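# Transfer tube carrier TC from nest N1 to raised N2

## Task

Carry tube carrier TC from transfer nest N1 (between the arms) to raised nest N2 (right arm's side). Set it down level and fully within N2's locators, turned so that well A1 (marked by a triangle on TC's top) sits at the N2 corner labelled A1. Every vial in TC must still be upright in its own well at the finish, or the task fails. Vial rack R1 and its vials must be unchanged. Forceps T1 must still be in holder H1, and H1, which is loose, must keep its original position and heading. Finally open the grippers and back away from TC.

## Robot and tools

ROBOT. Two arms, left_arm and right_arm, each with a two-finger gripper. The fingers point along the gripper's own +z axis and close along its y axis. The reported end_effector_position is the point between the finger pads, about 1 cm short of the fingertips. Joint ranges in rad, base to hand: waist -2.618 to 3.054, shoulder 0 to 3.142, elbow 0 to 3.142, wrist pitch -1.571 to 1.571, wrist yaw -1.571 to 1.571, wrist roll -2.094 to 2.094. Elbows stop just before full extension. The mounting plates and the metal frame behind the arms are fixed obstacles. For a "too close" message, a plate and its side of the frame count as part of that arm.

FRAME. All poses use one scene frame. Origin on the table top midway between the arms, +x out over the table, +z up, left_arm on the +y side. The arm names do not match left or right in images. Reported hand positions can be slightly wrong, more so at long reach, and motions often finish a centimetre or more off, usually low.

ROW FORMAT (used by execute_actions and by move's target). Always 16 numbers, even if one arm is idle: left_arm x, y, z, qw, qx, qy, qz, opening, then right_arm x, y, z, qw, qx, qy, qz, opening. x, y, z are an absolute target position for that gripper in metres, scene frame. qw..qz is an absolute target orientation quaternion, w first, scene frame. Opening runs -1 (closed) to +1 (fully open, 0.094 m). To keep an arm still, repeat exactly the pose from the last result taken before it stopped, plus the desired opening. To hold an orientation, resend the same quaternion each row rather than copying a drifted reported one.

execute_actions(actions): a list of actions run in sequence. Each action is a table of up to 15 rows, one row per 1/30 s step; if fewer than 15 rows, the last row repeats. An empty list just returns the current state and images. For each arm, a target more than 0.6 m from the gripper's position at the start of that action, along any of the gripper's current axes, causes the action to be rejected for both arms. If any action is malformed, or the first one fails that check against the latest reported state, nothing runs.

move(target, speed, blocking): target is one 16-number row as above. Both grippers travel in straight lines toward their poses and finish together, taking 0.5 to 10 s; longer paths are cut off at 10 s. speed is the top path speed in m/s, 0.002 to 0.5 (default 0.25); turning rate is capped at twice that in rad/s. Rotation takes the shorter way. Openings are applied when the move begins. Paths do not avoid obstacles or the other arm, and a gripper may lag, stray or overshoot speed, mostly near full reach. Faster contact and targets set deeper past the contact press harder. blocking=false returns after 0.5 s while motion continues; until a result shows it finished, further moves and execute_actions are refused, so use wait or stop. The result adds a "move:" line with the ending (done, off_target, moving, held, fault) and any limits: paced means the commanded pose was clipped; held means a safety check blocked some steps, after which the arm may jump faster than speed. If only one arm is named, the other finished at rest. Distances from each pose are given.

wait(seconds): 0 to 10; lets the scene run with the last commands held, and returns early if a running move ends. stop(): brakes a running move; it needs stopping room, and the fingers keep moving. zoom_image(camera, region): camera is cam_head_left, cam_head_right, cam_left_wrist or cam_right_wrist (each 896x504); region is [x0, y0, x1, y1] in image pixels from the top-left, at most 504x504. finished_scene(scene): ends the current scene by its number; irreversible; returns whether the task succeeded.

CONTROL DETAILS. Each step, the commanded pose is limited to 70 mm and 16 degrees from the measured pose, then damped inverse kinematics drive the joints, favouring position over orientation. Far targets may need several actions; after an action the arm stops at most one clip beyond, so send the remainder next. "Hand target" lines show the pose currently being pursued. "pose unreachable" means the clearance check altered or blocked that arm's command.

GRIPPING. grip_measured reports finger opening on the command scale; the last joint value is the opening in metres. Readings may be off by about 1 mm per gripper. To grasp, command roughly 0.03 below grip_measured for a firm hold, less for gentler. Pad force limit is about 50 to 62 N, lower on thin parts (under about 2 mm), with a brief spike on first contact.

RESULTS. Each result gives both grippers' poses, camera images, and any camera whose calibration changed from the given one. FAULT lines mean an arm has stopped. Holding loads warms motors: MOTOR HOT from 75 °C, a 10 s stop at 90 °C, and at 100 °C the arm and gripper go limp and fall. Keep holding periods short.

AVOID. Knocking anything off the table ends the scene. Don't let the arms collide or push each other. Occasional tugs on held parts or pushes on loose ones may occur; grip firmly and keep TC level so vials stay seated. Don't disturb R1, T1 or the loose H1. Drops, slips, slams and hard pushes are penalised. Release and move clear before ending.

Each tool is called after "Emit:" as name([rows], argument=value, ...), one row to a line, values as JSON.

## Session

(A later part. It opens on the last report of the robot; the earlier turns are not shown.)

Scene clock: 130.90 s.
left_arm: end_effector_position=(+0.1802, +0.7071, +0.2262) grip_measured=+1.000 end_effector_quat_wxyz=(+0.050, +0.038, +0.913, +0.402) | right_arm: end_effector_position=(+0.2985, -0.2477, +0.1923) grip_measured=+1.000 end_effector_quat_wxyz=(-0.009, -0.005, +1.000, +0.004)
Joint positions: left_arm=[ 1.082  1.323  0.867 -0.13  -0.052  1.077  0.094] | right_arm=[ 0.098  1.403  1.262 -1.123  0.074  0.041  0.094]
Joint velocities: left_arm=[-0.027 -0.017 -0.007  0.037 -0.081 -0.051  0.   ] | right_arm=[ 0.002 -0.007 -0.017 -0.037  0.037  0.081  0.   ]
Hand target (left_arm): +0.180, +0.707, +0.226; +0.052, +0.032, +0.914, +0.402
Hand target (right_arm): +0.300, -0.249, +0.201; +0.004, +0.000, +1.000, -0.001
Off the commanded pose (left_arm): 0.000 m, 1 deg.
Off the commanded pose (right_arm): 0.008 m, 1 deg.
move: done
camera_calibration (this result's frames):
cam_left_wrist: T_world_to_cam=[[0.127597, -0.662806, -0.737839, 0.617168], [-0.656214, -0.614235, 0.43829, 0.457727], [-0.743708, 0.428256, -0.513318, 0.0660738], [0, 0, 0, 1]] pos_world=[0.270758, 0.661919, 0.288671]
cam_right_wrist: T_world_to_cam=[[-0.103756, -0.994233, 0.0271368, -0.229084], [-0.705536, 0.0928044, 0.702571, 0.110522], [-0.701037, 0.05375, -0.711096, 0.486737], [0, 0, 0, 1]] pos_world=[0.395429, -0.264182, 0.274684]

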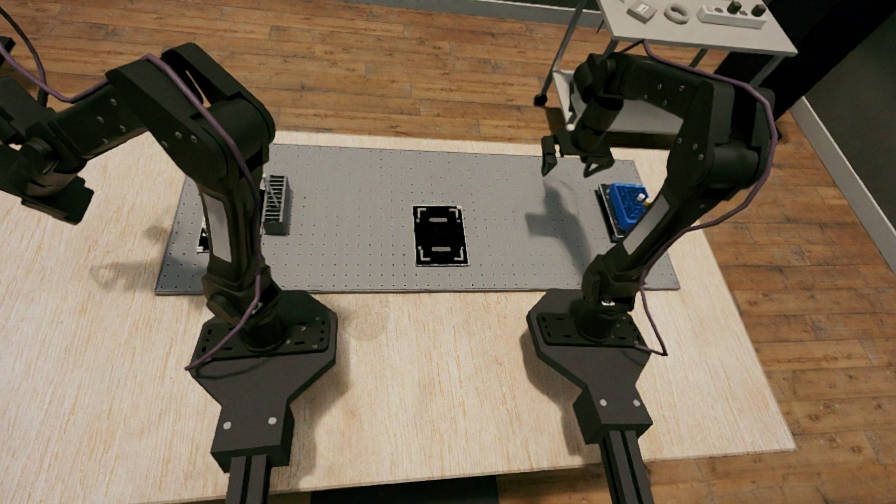

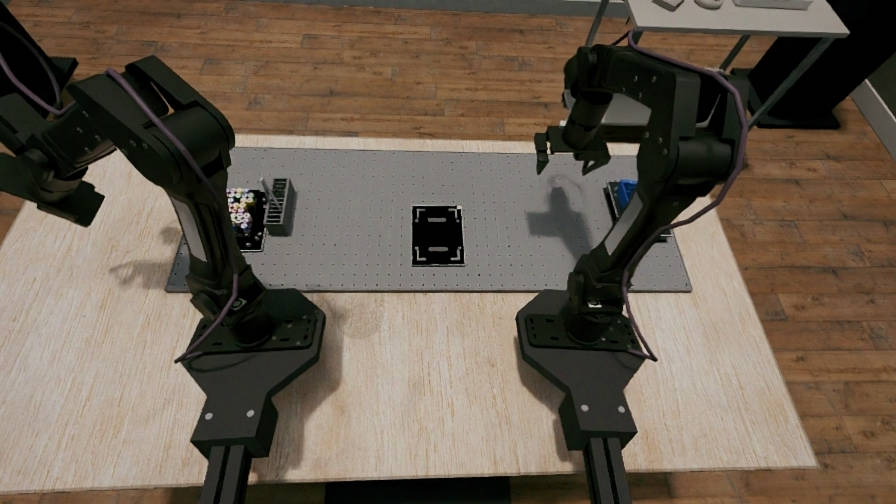

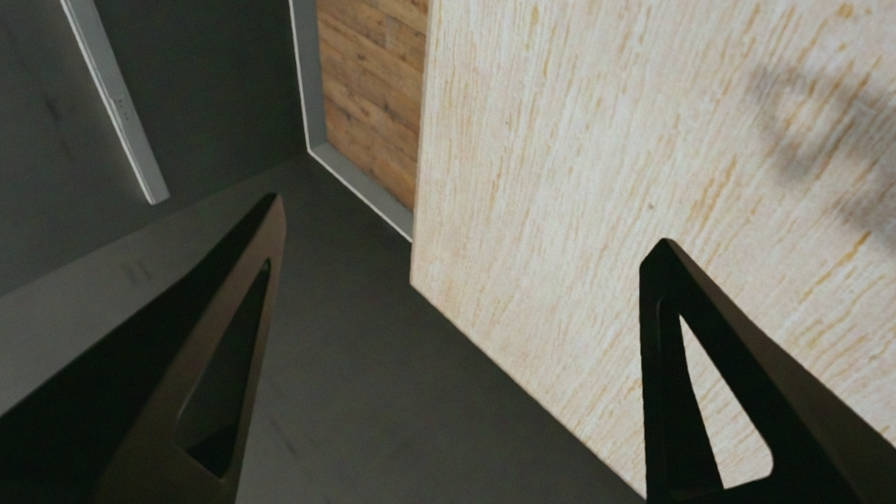

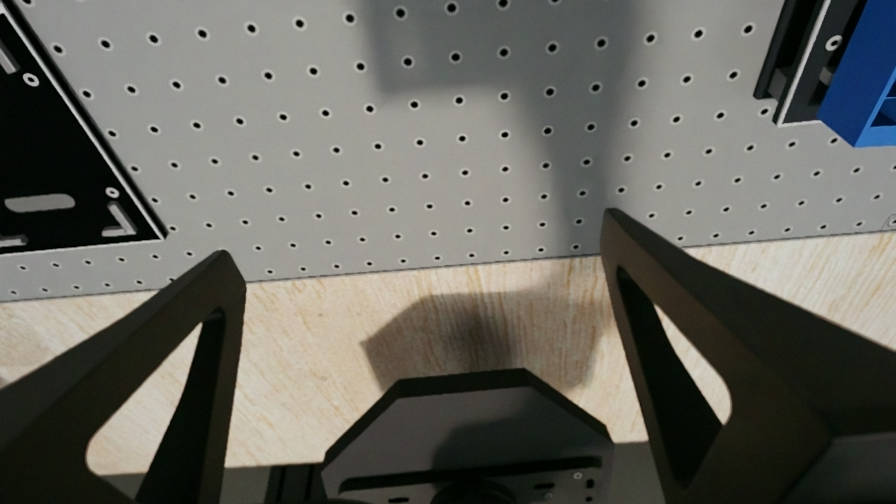

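Emit:
move(target=[0.1802,0.7071,0.2262,0.052,0.032,0.914,0.402,1,0.305,-0.481,0.13,0.008,0.004,1,0,1])

Emit:
move(target=[0.1802,0.7071,0.2262,0.052,0.032,0.914,0.402,1,0.305,-0.481,0.056,0.008,0.004,1,0,1], speed=0.05)

Emit:
move(target=[0.1802,0.7071,0.2262,0.052,0.032,0.914,0.402,1,0.305,-0.481,0.056,0.008,0.004,1,0,0.76])

Emit:
move(target=[0.1802,0.7071,0.2262,0.052,0.032,0.914,0.402,1,0.322,-0.486,0.064,0.008,0.004,1,0,0.76], speed=0.01)

Emit:
zoom_image(camera="cam_head_left", region=[585, 160, 685, 255])

Scene clock: 140.63 s.
left_arm: end_effector_position=(+0.1802, +0.7071, +0.2262) grip_measured=+1.000 end_effector_quat_wxyz=(+0.050, +0.038, +0.913, +0.402) | right_arm: end_effector_position=(+0.2958, -0.4785, +0.1225) grip_measured=+1.000 end_effector_quat_wxyz=(-0.011, +0.012, +1.000, +0.003)
Joint positions: left_arm=[ 1.082  1.323  0.867 -0.13  -0.052  1.077  0.094] | right_arm=[-0.655  1.776  1.438 -0.959 -0.149 -0.647  0.094]
Joint velocities: left_arm=[ 0.012 -0.017  0.027 -0.051  0.022  0.007  0.   ] | right_arm=[ 0.002  0.012  0.002  0.007 -0.022 -0.037  0.   ]
Hand target (left_arm): +0.180, +0.707, +0.226; +0.052, +0.032, +0.914, +0.402
Hand target (right_arm): +0.305, -0.482, +0.128; +0.004, +0.004, +1.000, +0.001
Off the commanded pose (left_arm): 0.000 m, 1 deg.
Off the commanded pose (right_arm): 0.012 m, 2 deg.
move: off_target (right_arm)
camera_calibration (this result's frames):
cam_left_wrist: T_world_to_cam=[[0.127597, -0.662806, -0.737839, 0.617168], [-0.656214, -0.614235, 0.43829, 0.457727], [-0.743708, 0.428256, -0.513318, 0.0660738], [0, 0, 0, 1]] pos_world=[0.270758, 0.661919, 0.288671]
cam_right_wrist: T_world_to_cam=[[-0.136356, -0.990248, 0.02858, -0.445582], [-0.699091, 0.116625, 0.705457, 0.188162], [-0.701911, 0.0762133, -0.708176, 0.458338], [0, 0, 0, 1]] pos_world=[0.392496, -0.498112, 0.204578]

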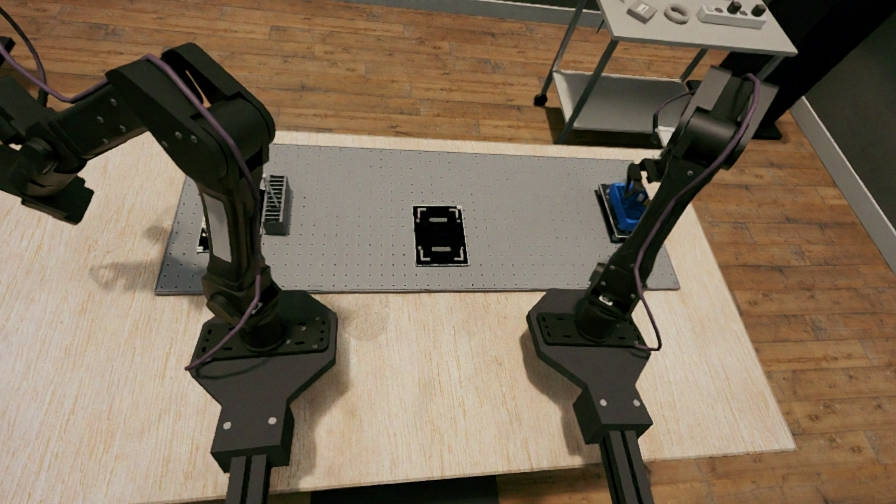

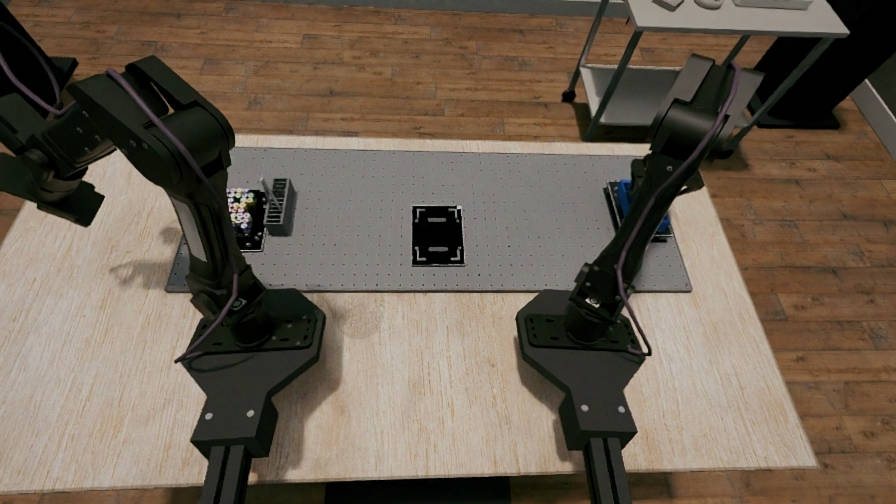

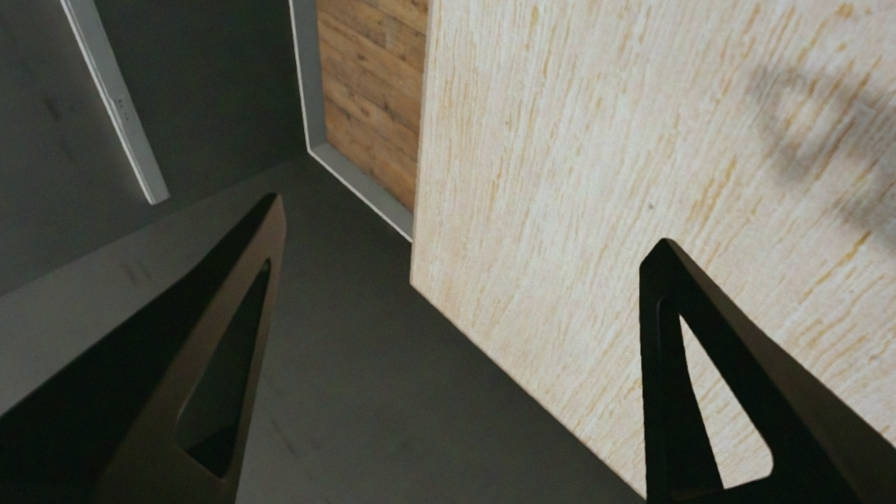

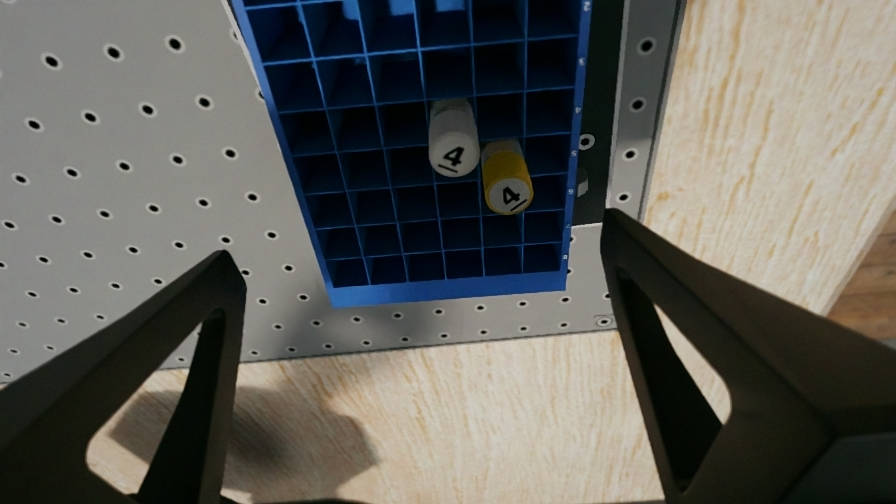

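Scene clock: 142.43 s.
left_arm: end_effector_position=(+0.1802, +0.7071, +0.2262) grip_measured=+1.000 end_effector_quat_wxyz=(+0.049, +0.039, +0.913, +0.402) | right_arm: end_effector_position=(+0.3037, -0.4830, +0.0590) grip_measured=+1.000 end_effector_quat_wxyz=(+0.004, +0.001, +1.000, -0.003)
Joint positions: left_arm=[ 1.082  1.323  0.867 -0.13  -0.052  1.078  0.094] | right_arm=[-0.628  1.894  1.346 -0.714 -0.15  -0.638  0.094]
Joint velocities: left_arm=[ 0.012  0.002 -0.002 -0.022 -0.037 -0.007  0.   ] | right_arm=[-0.007 -0.002  0.017 -0.007  0.022  0.022  0.   ]
Hand target (left_arm): +0.180, +0.707, +0.226; +0.052, +0.032, +0.914, +0.402
Hand target (right_arm): +0.305, -0.481, +0.056; +0.008, +0.004, +1.000, +0.000
Off the commanded pose (left_arm): 0.000 m, 1 deg.
Off the commanded pose (right_arm): 0.004 m, 1 deg.
move: done
camera_calibration (this result's frames):
cam_left_wrist: T_world_to_cam=[[0.127222, -0.662805, -0.737905, 0.61725], [-0.656249, -0.614087, 0.438445, 0.457594], [-0.743742, 0.42847, -0.51309, 0.0658769], [0, 0, 0, 1]] pos_world=[0.270764, 0.661892, 0.288643]
cam_right_wrist: T_world_to_cam=[[-0.115637, -0.992593, 0.0372514, -0.455125], [-0.722193, 0.109765, 0.682926, 0.244031], [-0.681957, 0.0520689, -0.729537, 0.402737], [0, 0, 0, 1]] pos_world=[0.398257, -0.49951, 0.144111]

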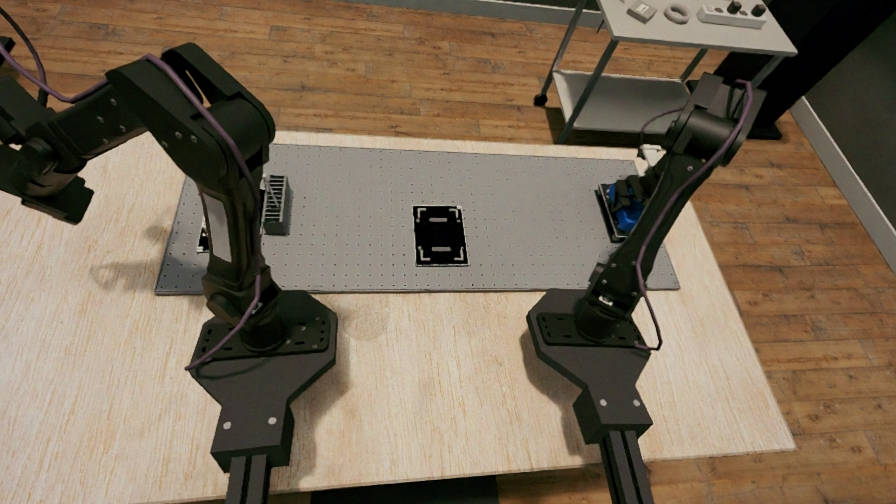

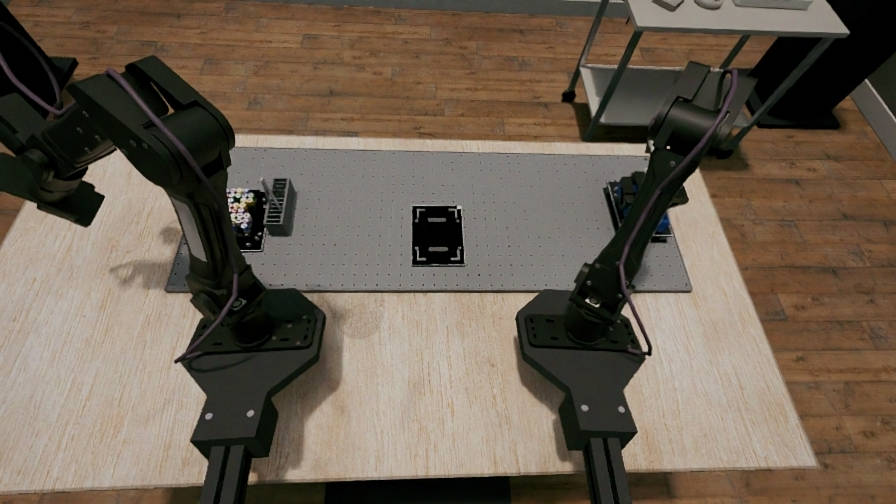

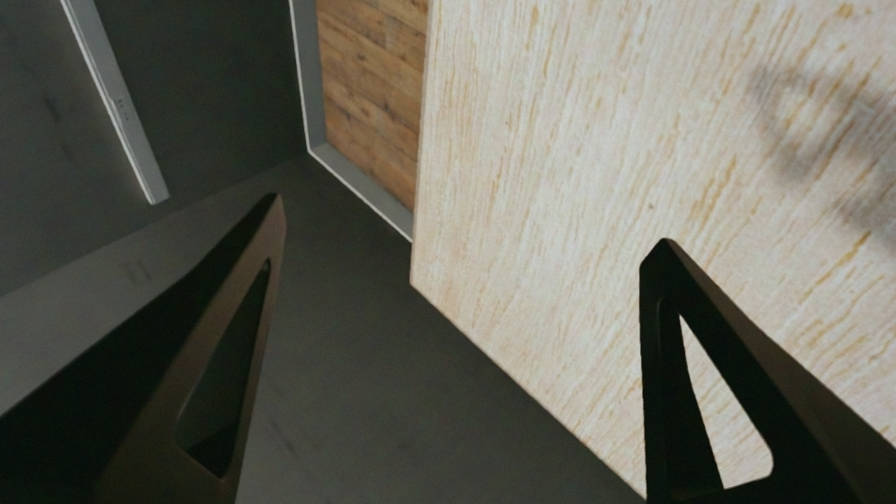

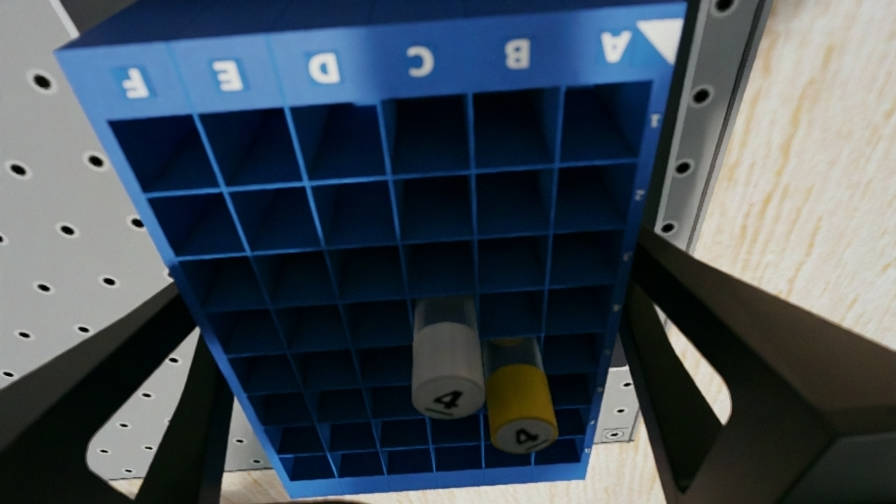

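Scene clock: 143.13 s.
left_arm: end_effector_position=(+0.1802, +0.7071, +0.2262) grip_measured=+1.000 end_effector_quat_wxyz=(+0.049, +0.039, +0.913, +0.402) | right_arm: end_effector_position=(+0.3037, -0.4831, +0.0590) grip_measured=+0.809 end_effector_quat_wxyz=(+0.004, +0.001, +1.000, -0.003)
Joint positions: left_arm=[ 1.082  1.323  0.867 -0.13  -0.052  1.078  0.094] | right_arm=[-0.628  1.894  1.346 -0.713 -0.15  -0.638  0.085]
Joint velocities: left_arm=[-0.007  0.002 -0.007 -0.051 -0.081 -0.007  0.   ] | right_arm=[ 0.002  0.007  0.012  0.007  0.007 -0.066 -0.001]
Hand target (left_arm): +0.180, +0.707, +0.226; +0.052, +0.032, +0.914, +0.402
Hand target (right_arm): +0.305, -0.481, +0.056; +0.008, +0.004, +1.000, +0.000
Off the commanded pose (left_arm): 0.000 m, 1 deg.
Off the commanded pose (right_arm): 0.004 m, 1 deg.
move: done
camera_calibration (this result's frames):
cam_left_wrist: T_world_to_cam=[[0.127222, -0.662805, -0.737905, 0.61725], [-0.656249, -0.614087, 0.438445, 0.457594], [-0.743742, 0.42847, -0.51309, 0.0658769], [0, 0, 0, 1]] pos_world=[0.270764, 0.661892, 0.288643]
cam_right_wrist: T_world_to_cam=[[-0.115592, -0.992591, 0.0374405, -0.455196], [-0.722406, 0.109878, 0.682683, 0.244224], [-0.681739, 0.0518653, -0.729755, 0.402641], [0, 0, 0, 1]] pos_world=[0.398308, -0.499542, 0.144144]

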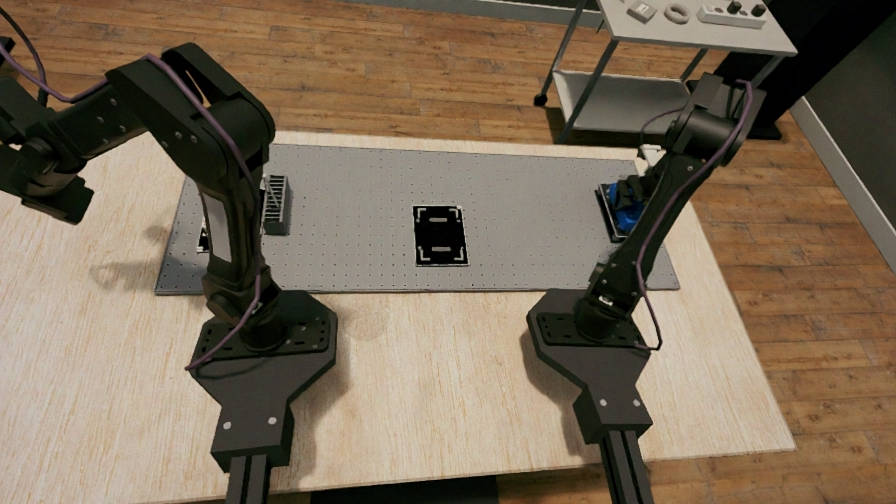

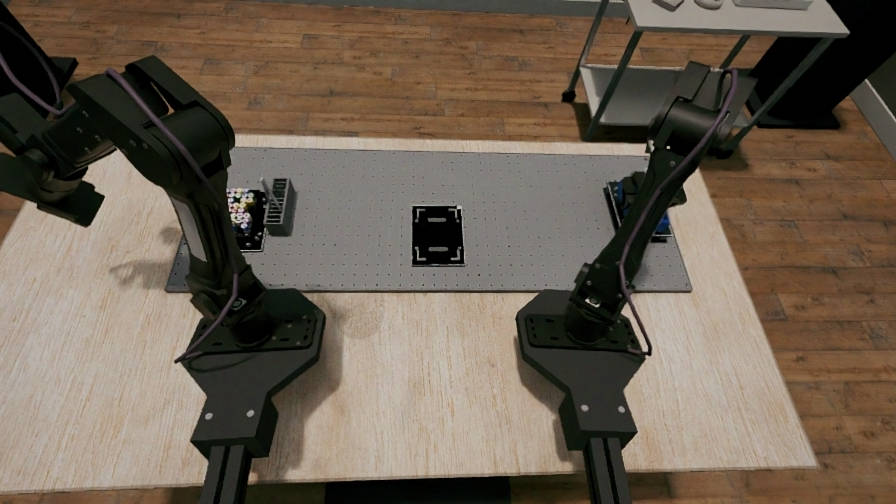

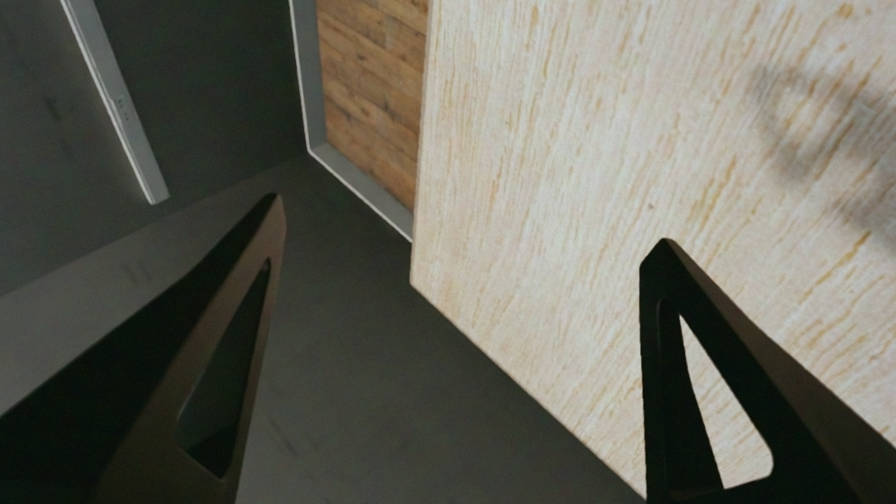

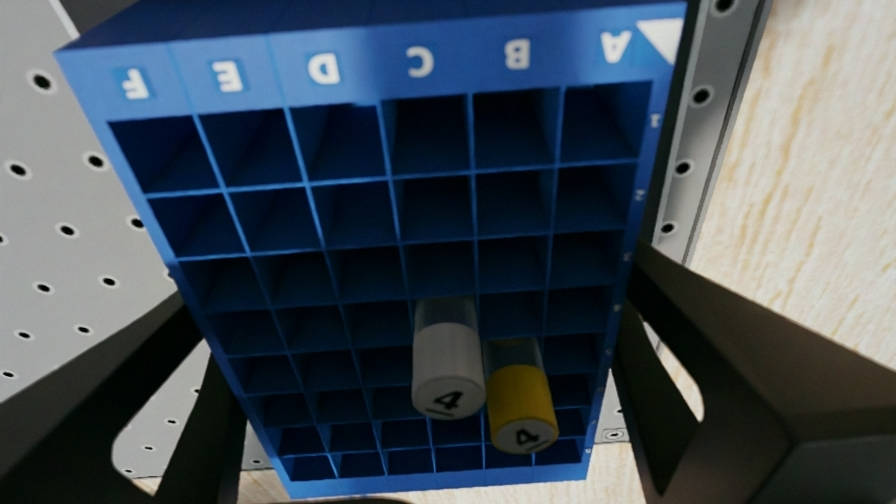

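Scene clock: 145.27 s.
left_arm: end_effector_position=(+0.1802, +0.7071, +0.2262) grip_measured=+1.000 end_effector_quat_wxyz=(+0.050, +0.038, +0.913, +0.402) | right_arm: end_effector_position=(+0.3104, -0.4835, +0.0605) grip_measured=+0.809 end_effector_quat_wxyz=(-0.004, +0.002, +1.000, +0.004)
Joint positions: left_arm=[ 1.082  1.323  0.867 -0.13  -0.052  1.077  0.094] | right_arm=[-0.62   1.923  1.407 -0.764 -0.149 -0.632  0.085]
Joint velocities: left_arm=[ 0.002 -0.007 -0.007  0.022  0.007 -0.081  0.   ] | right_arm=[ 0.007  0.012 -0.017 -0.007 -0.037  0.022  0.   ]
Hand target (left_arm): +0.180, +0.707, +0.226; +0.052, +0.032, +0.914, +0.402
Hand target (right_arm): +0.322, -0.486, +0.064; +0.008, +0.004, +1.000, -0.000
Off the commanded pose (left_arm): 0.000 m, 1 deg.
Off the commanded pose (right_arm): 0.012 m, 1 deg.
move: off_target (right_arm)
camera_calibration (this result's frames):
cam_left_wrist: T_world_to_cam=[[0.127597, -0.662806, -0.737839, 0.617168], [-0.656214, -0.614235, 0.43829, 0.457727], [-0.743708, 0.428256, -0.513318, 0.0660738], [0, 0, 0, 1]] pos_world=[0.270758, 0.661919, 0.288671]
cam_right_wrist: T_world_to_cam=[[-0.116907, -0.992808, 0.0257882, -0.453867], [-0.711606, 0.101851, 0.695157, 0.240118], [-0.692784, 0.0629177, -0.718395, 0.416372], [0, 0, 0, 1]] pos_world=[0.406265, -0.501257, 0.143905]

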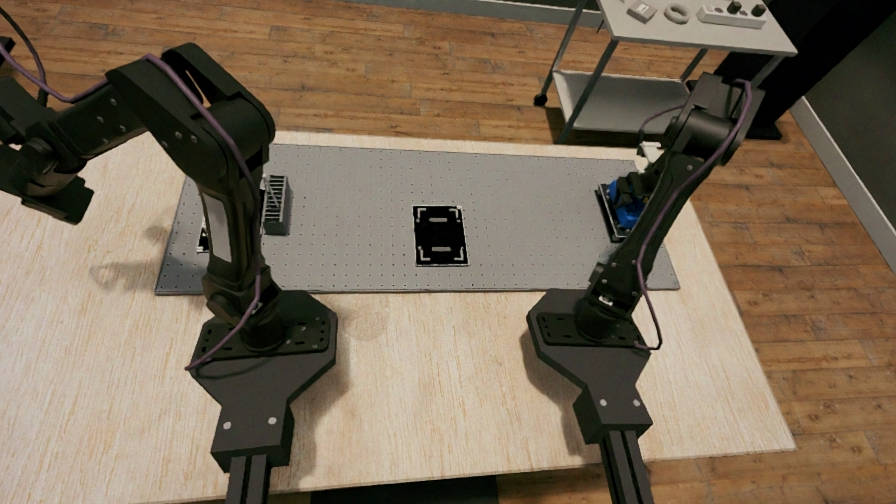

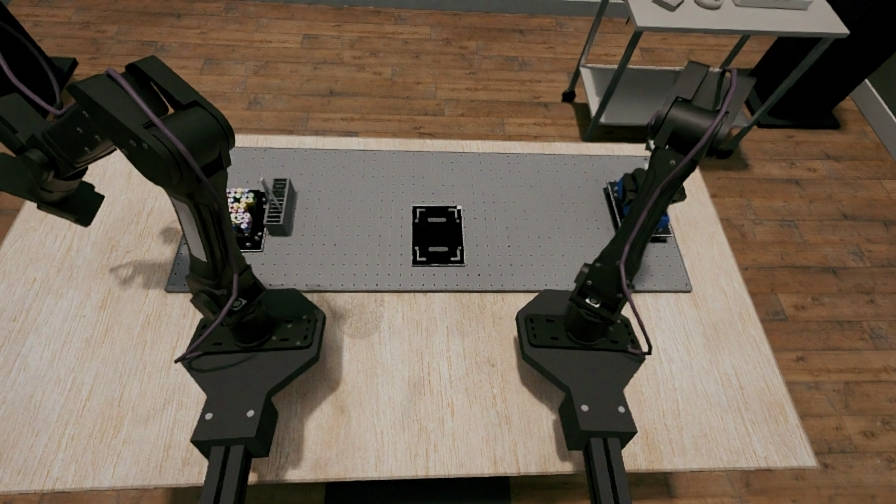

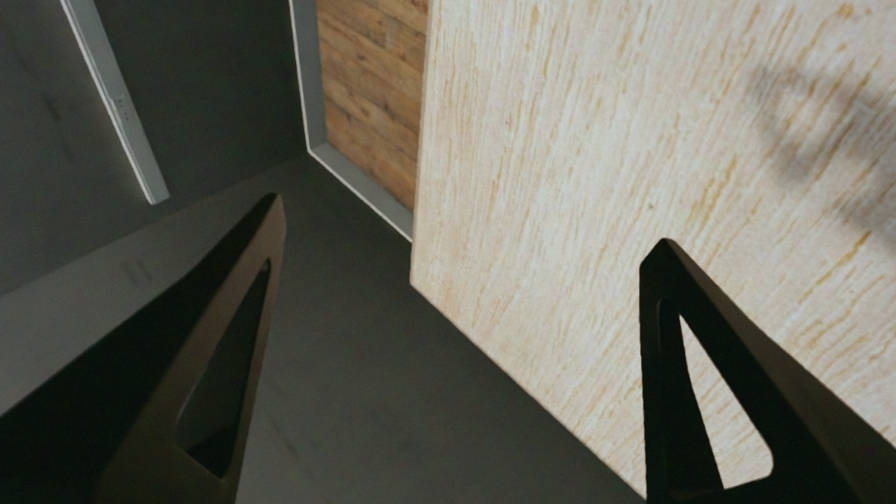

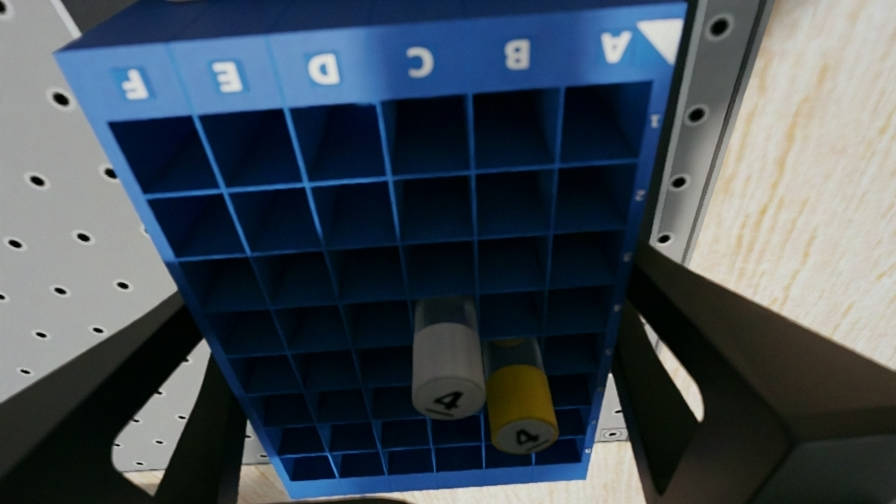

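Region (585, 160, 685, 255) of cam_head_left's 896x504 image, scaled by 5.040, with more detail than that image has; it fills the top 479 rows of this view, and the rest is white.

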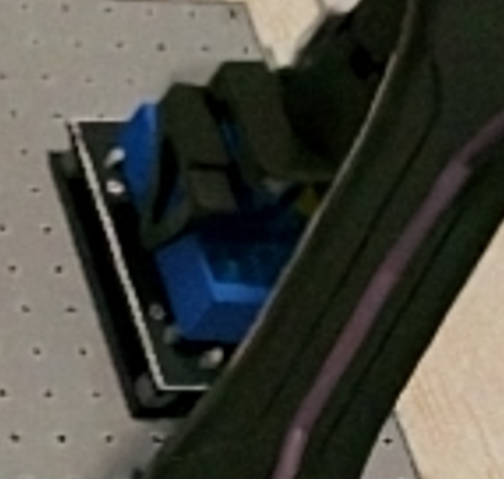

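Emit:
move(target=[0.1802,0.7071,0.2262,0.052,0.032,0.914,0.402,1,0.314,-0.484,0.062,0.008,0.004,1,0,1], speed=0.01)

Emit:
move(target=[0.1802,0.7071,0.2262,0.052,0.032,0.914,0.402,1,0.33,-0.484,0.16,0.008,0.004,1,0,1], speed=0.1)

Emit:
zoom_image(camera="cam_head_left", region=[585, 160, 685, 255])

Emit:
zoom_image(camera="cam_head_right", region=[595, 160, 695, 255])

Scene clock: 156.23 s.
left_arm: end_effector_position=(+0.1802, +0.7071, +0.2262) grip_measured=+1.000 end_effector_quat_wxyz=(+0.049, +0.039, +0.913, +0.402) | right_arm: end_effector_position=(+0.3122, -0.4848, +0.0605) grip_measured=+1.000 end_effector_quat_wxyz=(-0.000, +0.001, +1.000, +0.001)
Joint positions: left_arm=[ 1.082  1.323  0.867 -0.13  -0.052  1.078  0.094] | right_arm=[-0.62   1.923  1.407 -0.756 -0.149 -0.632  0.094]
Joint velocities: left_arm=[-0.007  0.022 -0.002  0.007 -0.007  0.051  0.   ] | right_arm=[ 0.007 -0.012 -0.002 -0.081 -0.007  0.037  0.   ]
Hand target (left_arm): +0.180, +0.707, +0.226; +0.052, +0.032, +0.914, +0.402
Hand target (right_arm): +0.314, -0.484, +0.062; +0.008, +0.004, +1.000, +0.000
Off the commanded pose (left_arm): 0.000 m, 1 deg.
Off the commanded pose (right_arm): 0.002 m, 1 deg.
move: done
camera_calibration (this result's frames):
cam_left_wrist: T_world_to_cam=[[0.127222, -0.662805, -0.737905, 0.61725], [-0.656249, -0.614087, 0.438445, 0.457594], [-0.743742, 0.42847, -0.51309, 0.0658769], [0, 0, 0, 1]] pos_world=[0.270764, 0.661892, 0.288643]
cam_right_wrist: T_world_to_cam=[[-0.115824, -0.992814, 0.030075, -0.455555], [-0.716582, 0.104489, 0.689632, 0.244648], [-0.687819, 0.058325, -0.723535, 0.414277], [0, 0, 0, 1]] pos_world=[0.407494, -0.502007, 0.144728]

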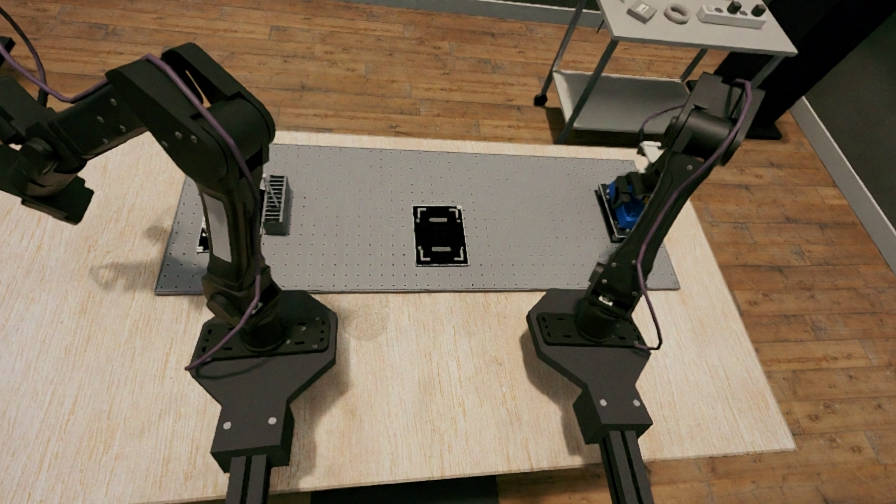

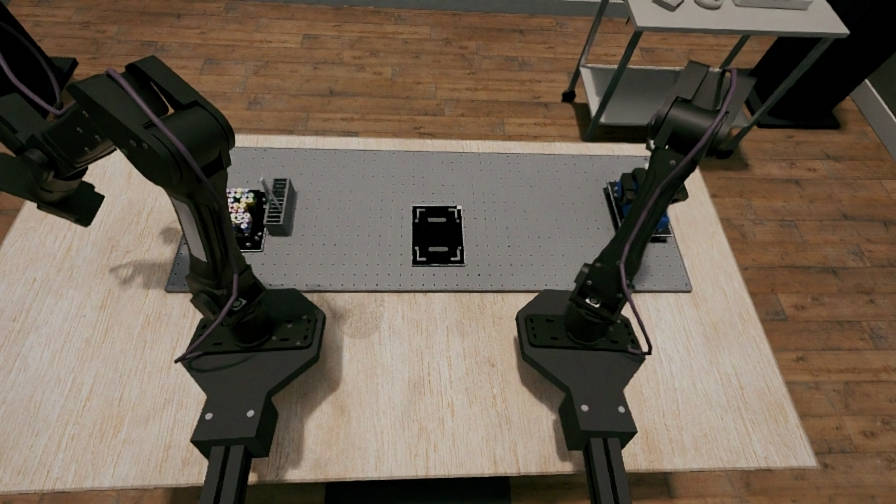

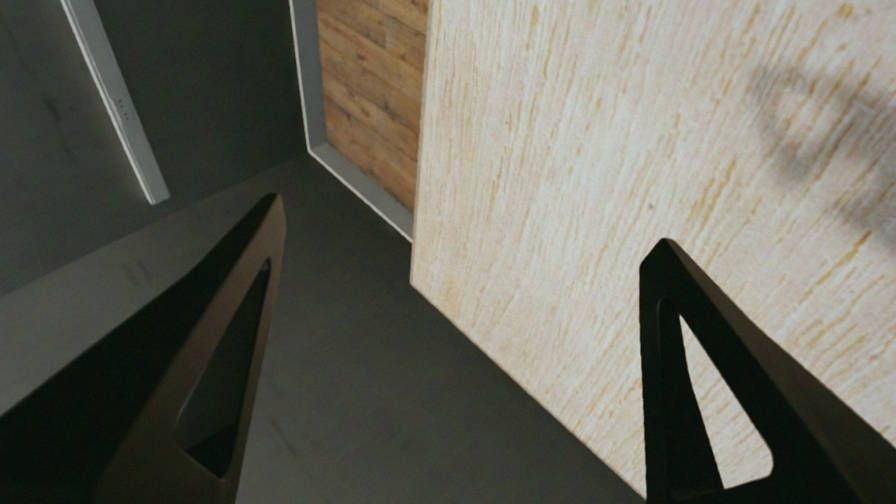

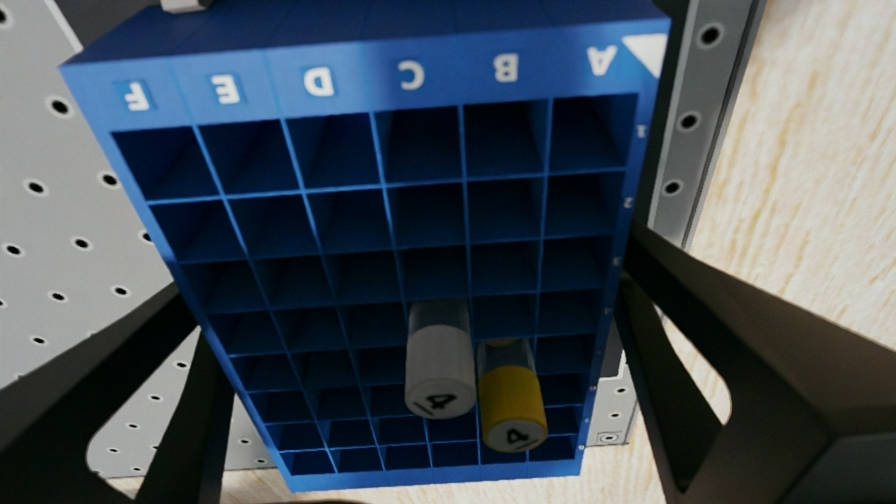

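Scene clock: 157.83 s.
left_arm: end_effector_position=(+0.1802, +0.7071, +0.2262) grip_measured=+1.000 end_effector_quat_wxyz=(+0.050, +0.038, +0.913, +0.402) | right_arm: end_effector_position=(+0.3233, -0.4780, +0.1421) grip_measured=+1.000 end_effector_quat_wxyz=(-0.014, +0.004, +1.000, +0.011)
Joint positions: left_arm=[ 1.082  1.323  0.867 -0.13  -0.052  1.077  0.094] | right_arm=[-0.62   1.839  1.626 -1.093 -0.148 -0.632  0.094]
Joint velocities: left_arm=[-0.002  0.012 -0.027 -0.037 -0.051 -0.095  0.   ] | right_arm=[ 0.007  0.012  0.007  0.007 -0.022 -0.007  0.   ]
Hand target (left_arm): +0.180, +0.707, +0.226; +0.052, +0.032, +0.914, +0.402
Hand target (right_arm): +0.329, -0.484, +0.160; +0.008, +0.004, +1.000, -0.000
Off the commanded pose (left_arm): 0.000 m, 1 deg.
Off the commanded pose (right_arm): 0.020 m, 3 deg.
move: off_target (right_arm)
camera_calibration (this result's frames):
cam_left_wrist: T_world_to_cam=[[0.127597, -0.662806, -0.737839, 0.617168], [-0.656214, -0.614235, 0.43829, 0.457727], [-0.743708, 0.428256, -0.513318, 0.0660738], [0, 0, 0, 1]] pos_world=[0.270758, 0.661919, 0.288671]
cam_right_wrist: T_world_to_cam=[[-0.120112, -0.992661, 0.0140476, -0.446214], [-0.697195, 0.0944168, 0.710637, 0.181497], [-0.706748, 0.0755619, -0.703419, 0.492004], [0, 0, 0, 1]] pos_world=[0.420666, -0.497252, 0.223374]

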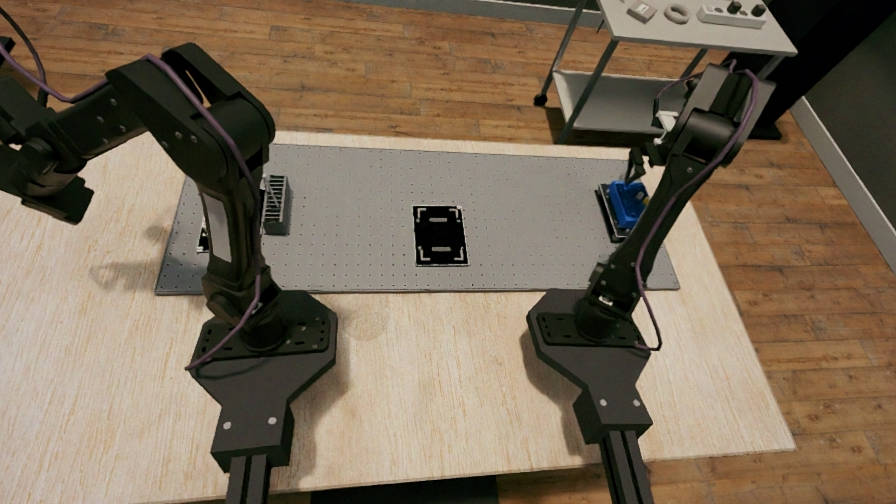

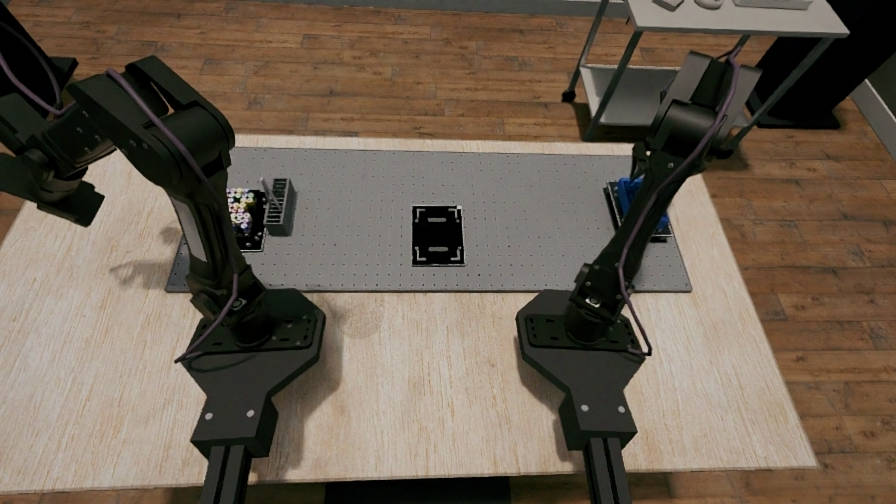

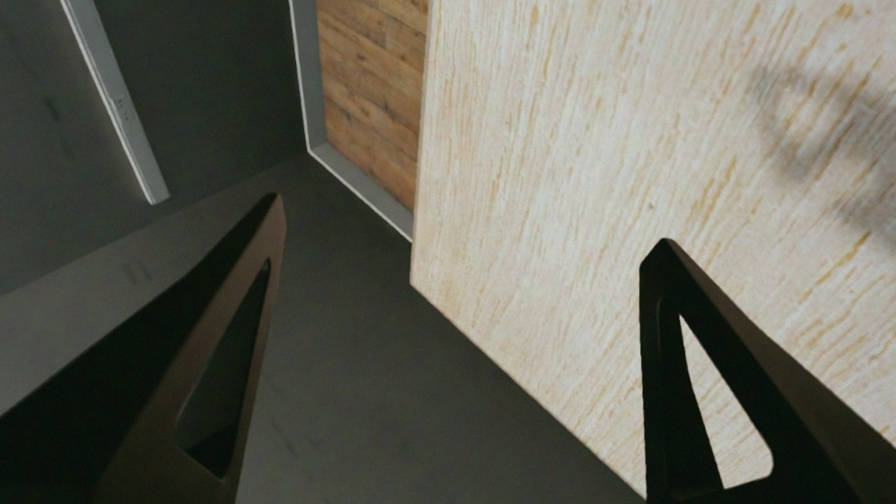

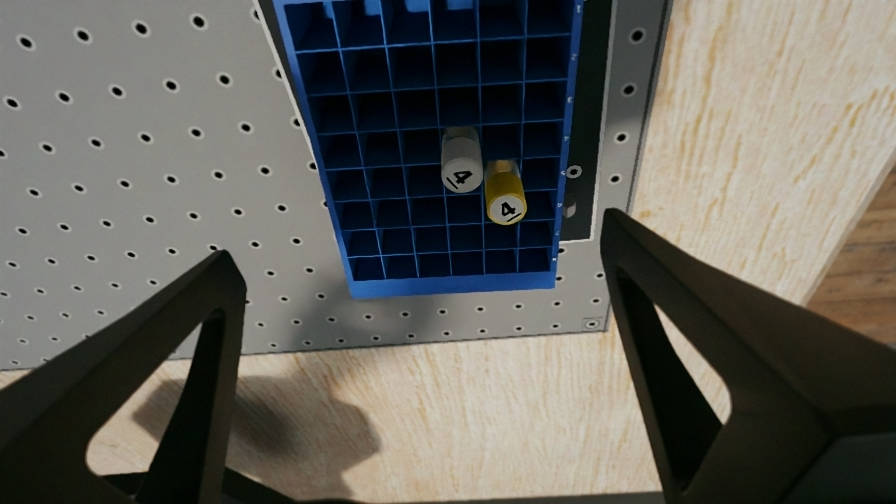

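Region (585, 160, 685, 255) of cam_head_left's 896x504 image, scaled by 5.040, with more detail than that image has; it fills the top 479 rows of this view, and the rest is white.

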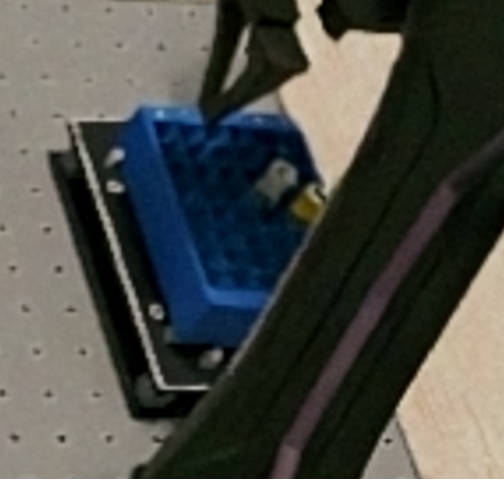

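Region (595, 160, 695, 255) of cam_head_right's 896x504 image, scaled by 5.040, with more detail than that image has; it fills the top 479 rows of this view, and the rest is white.

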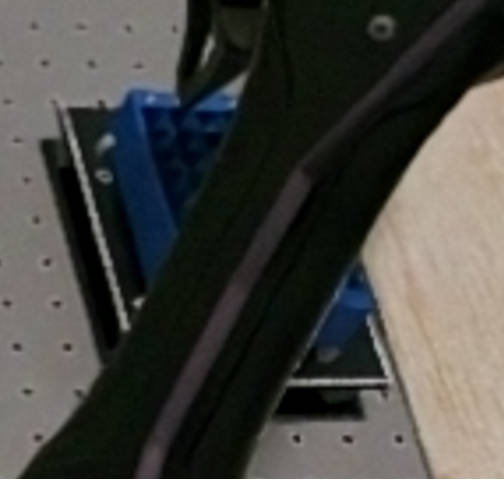

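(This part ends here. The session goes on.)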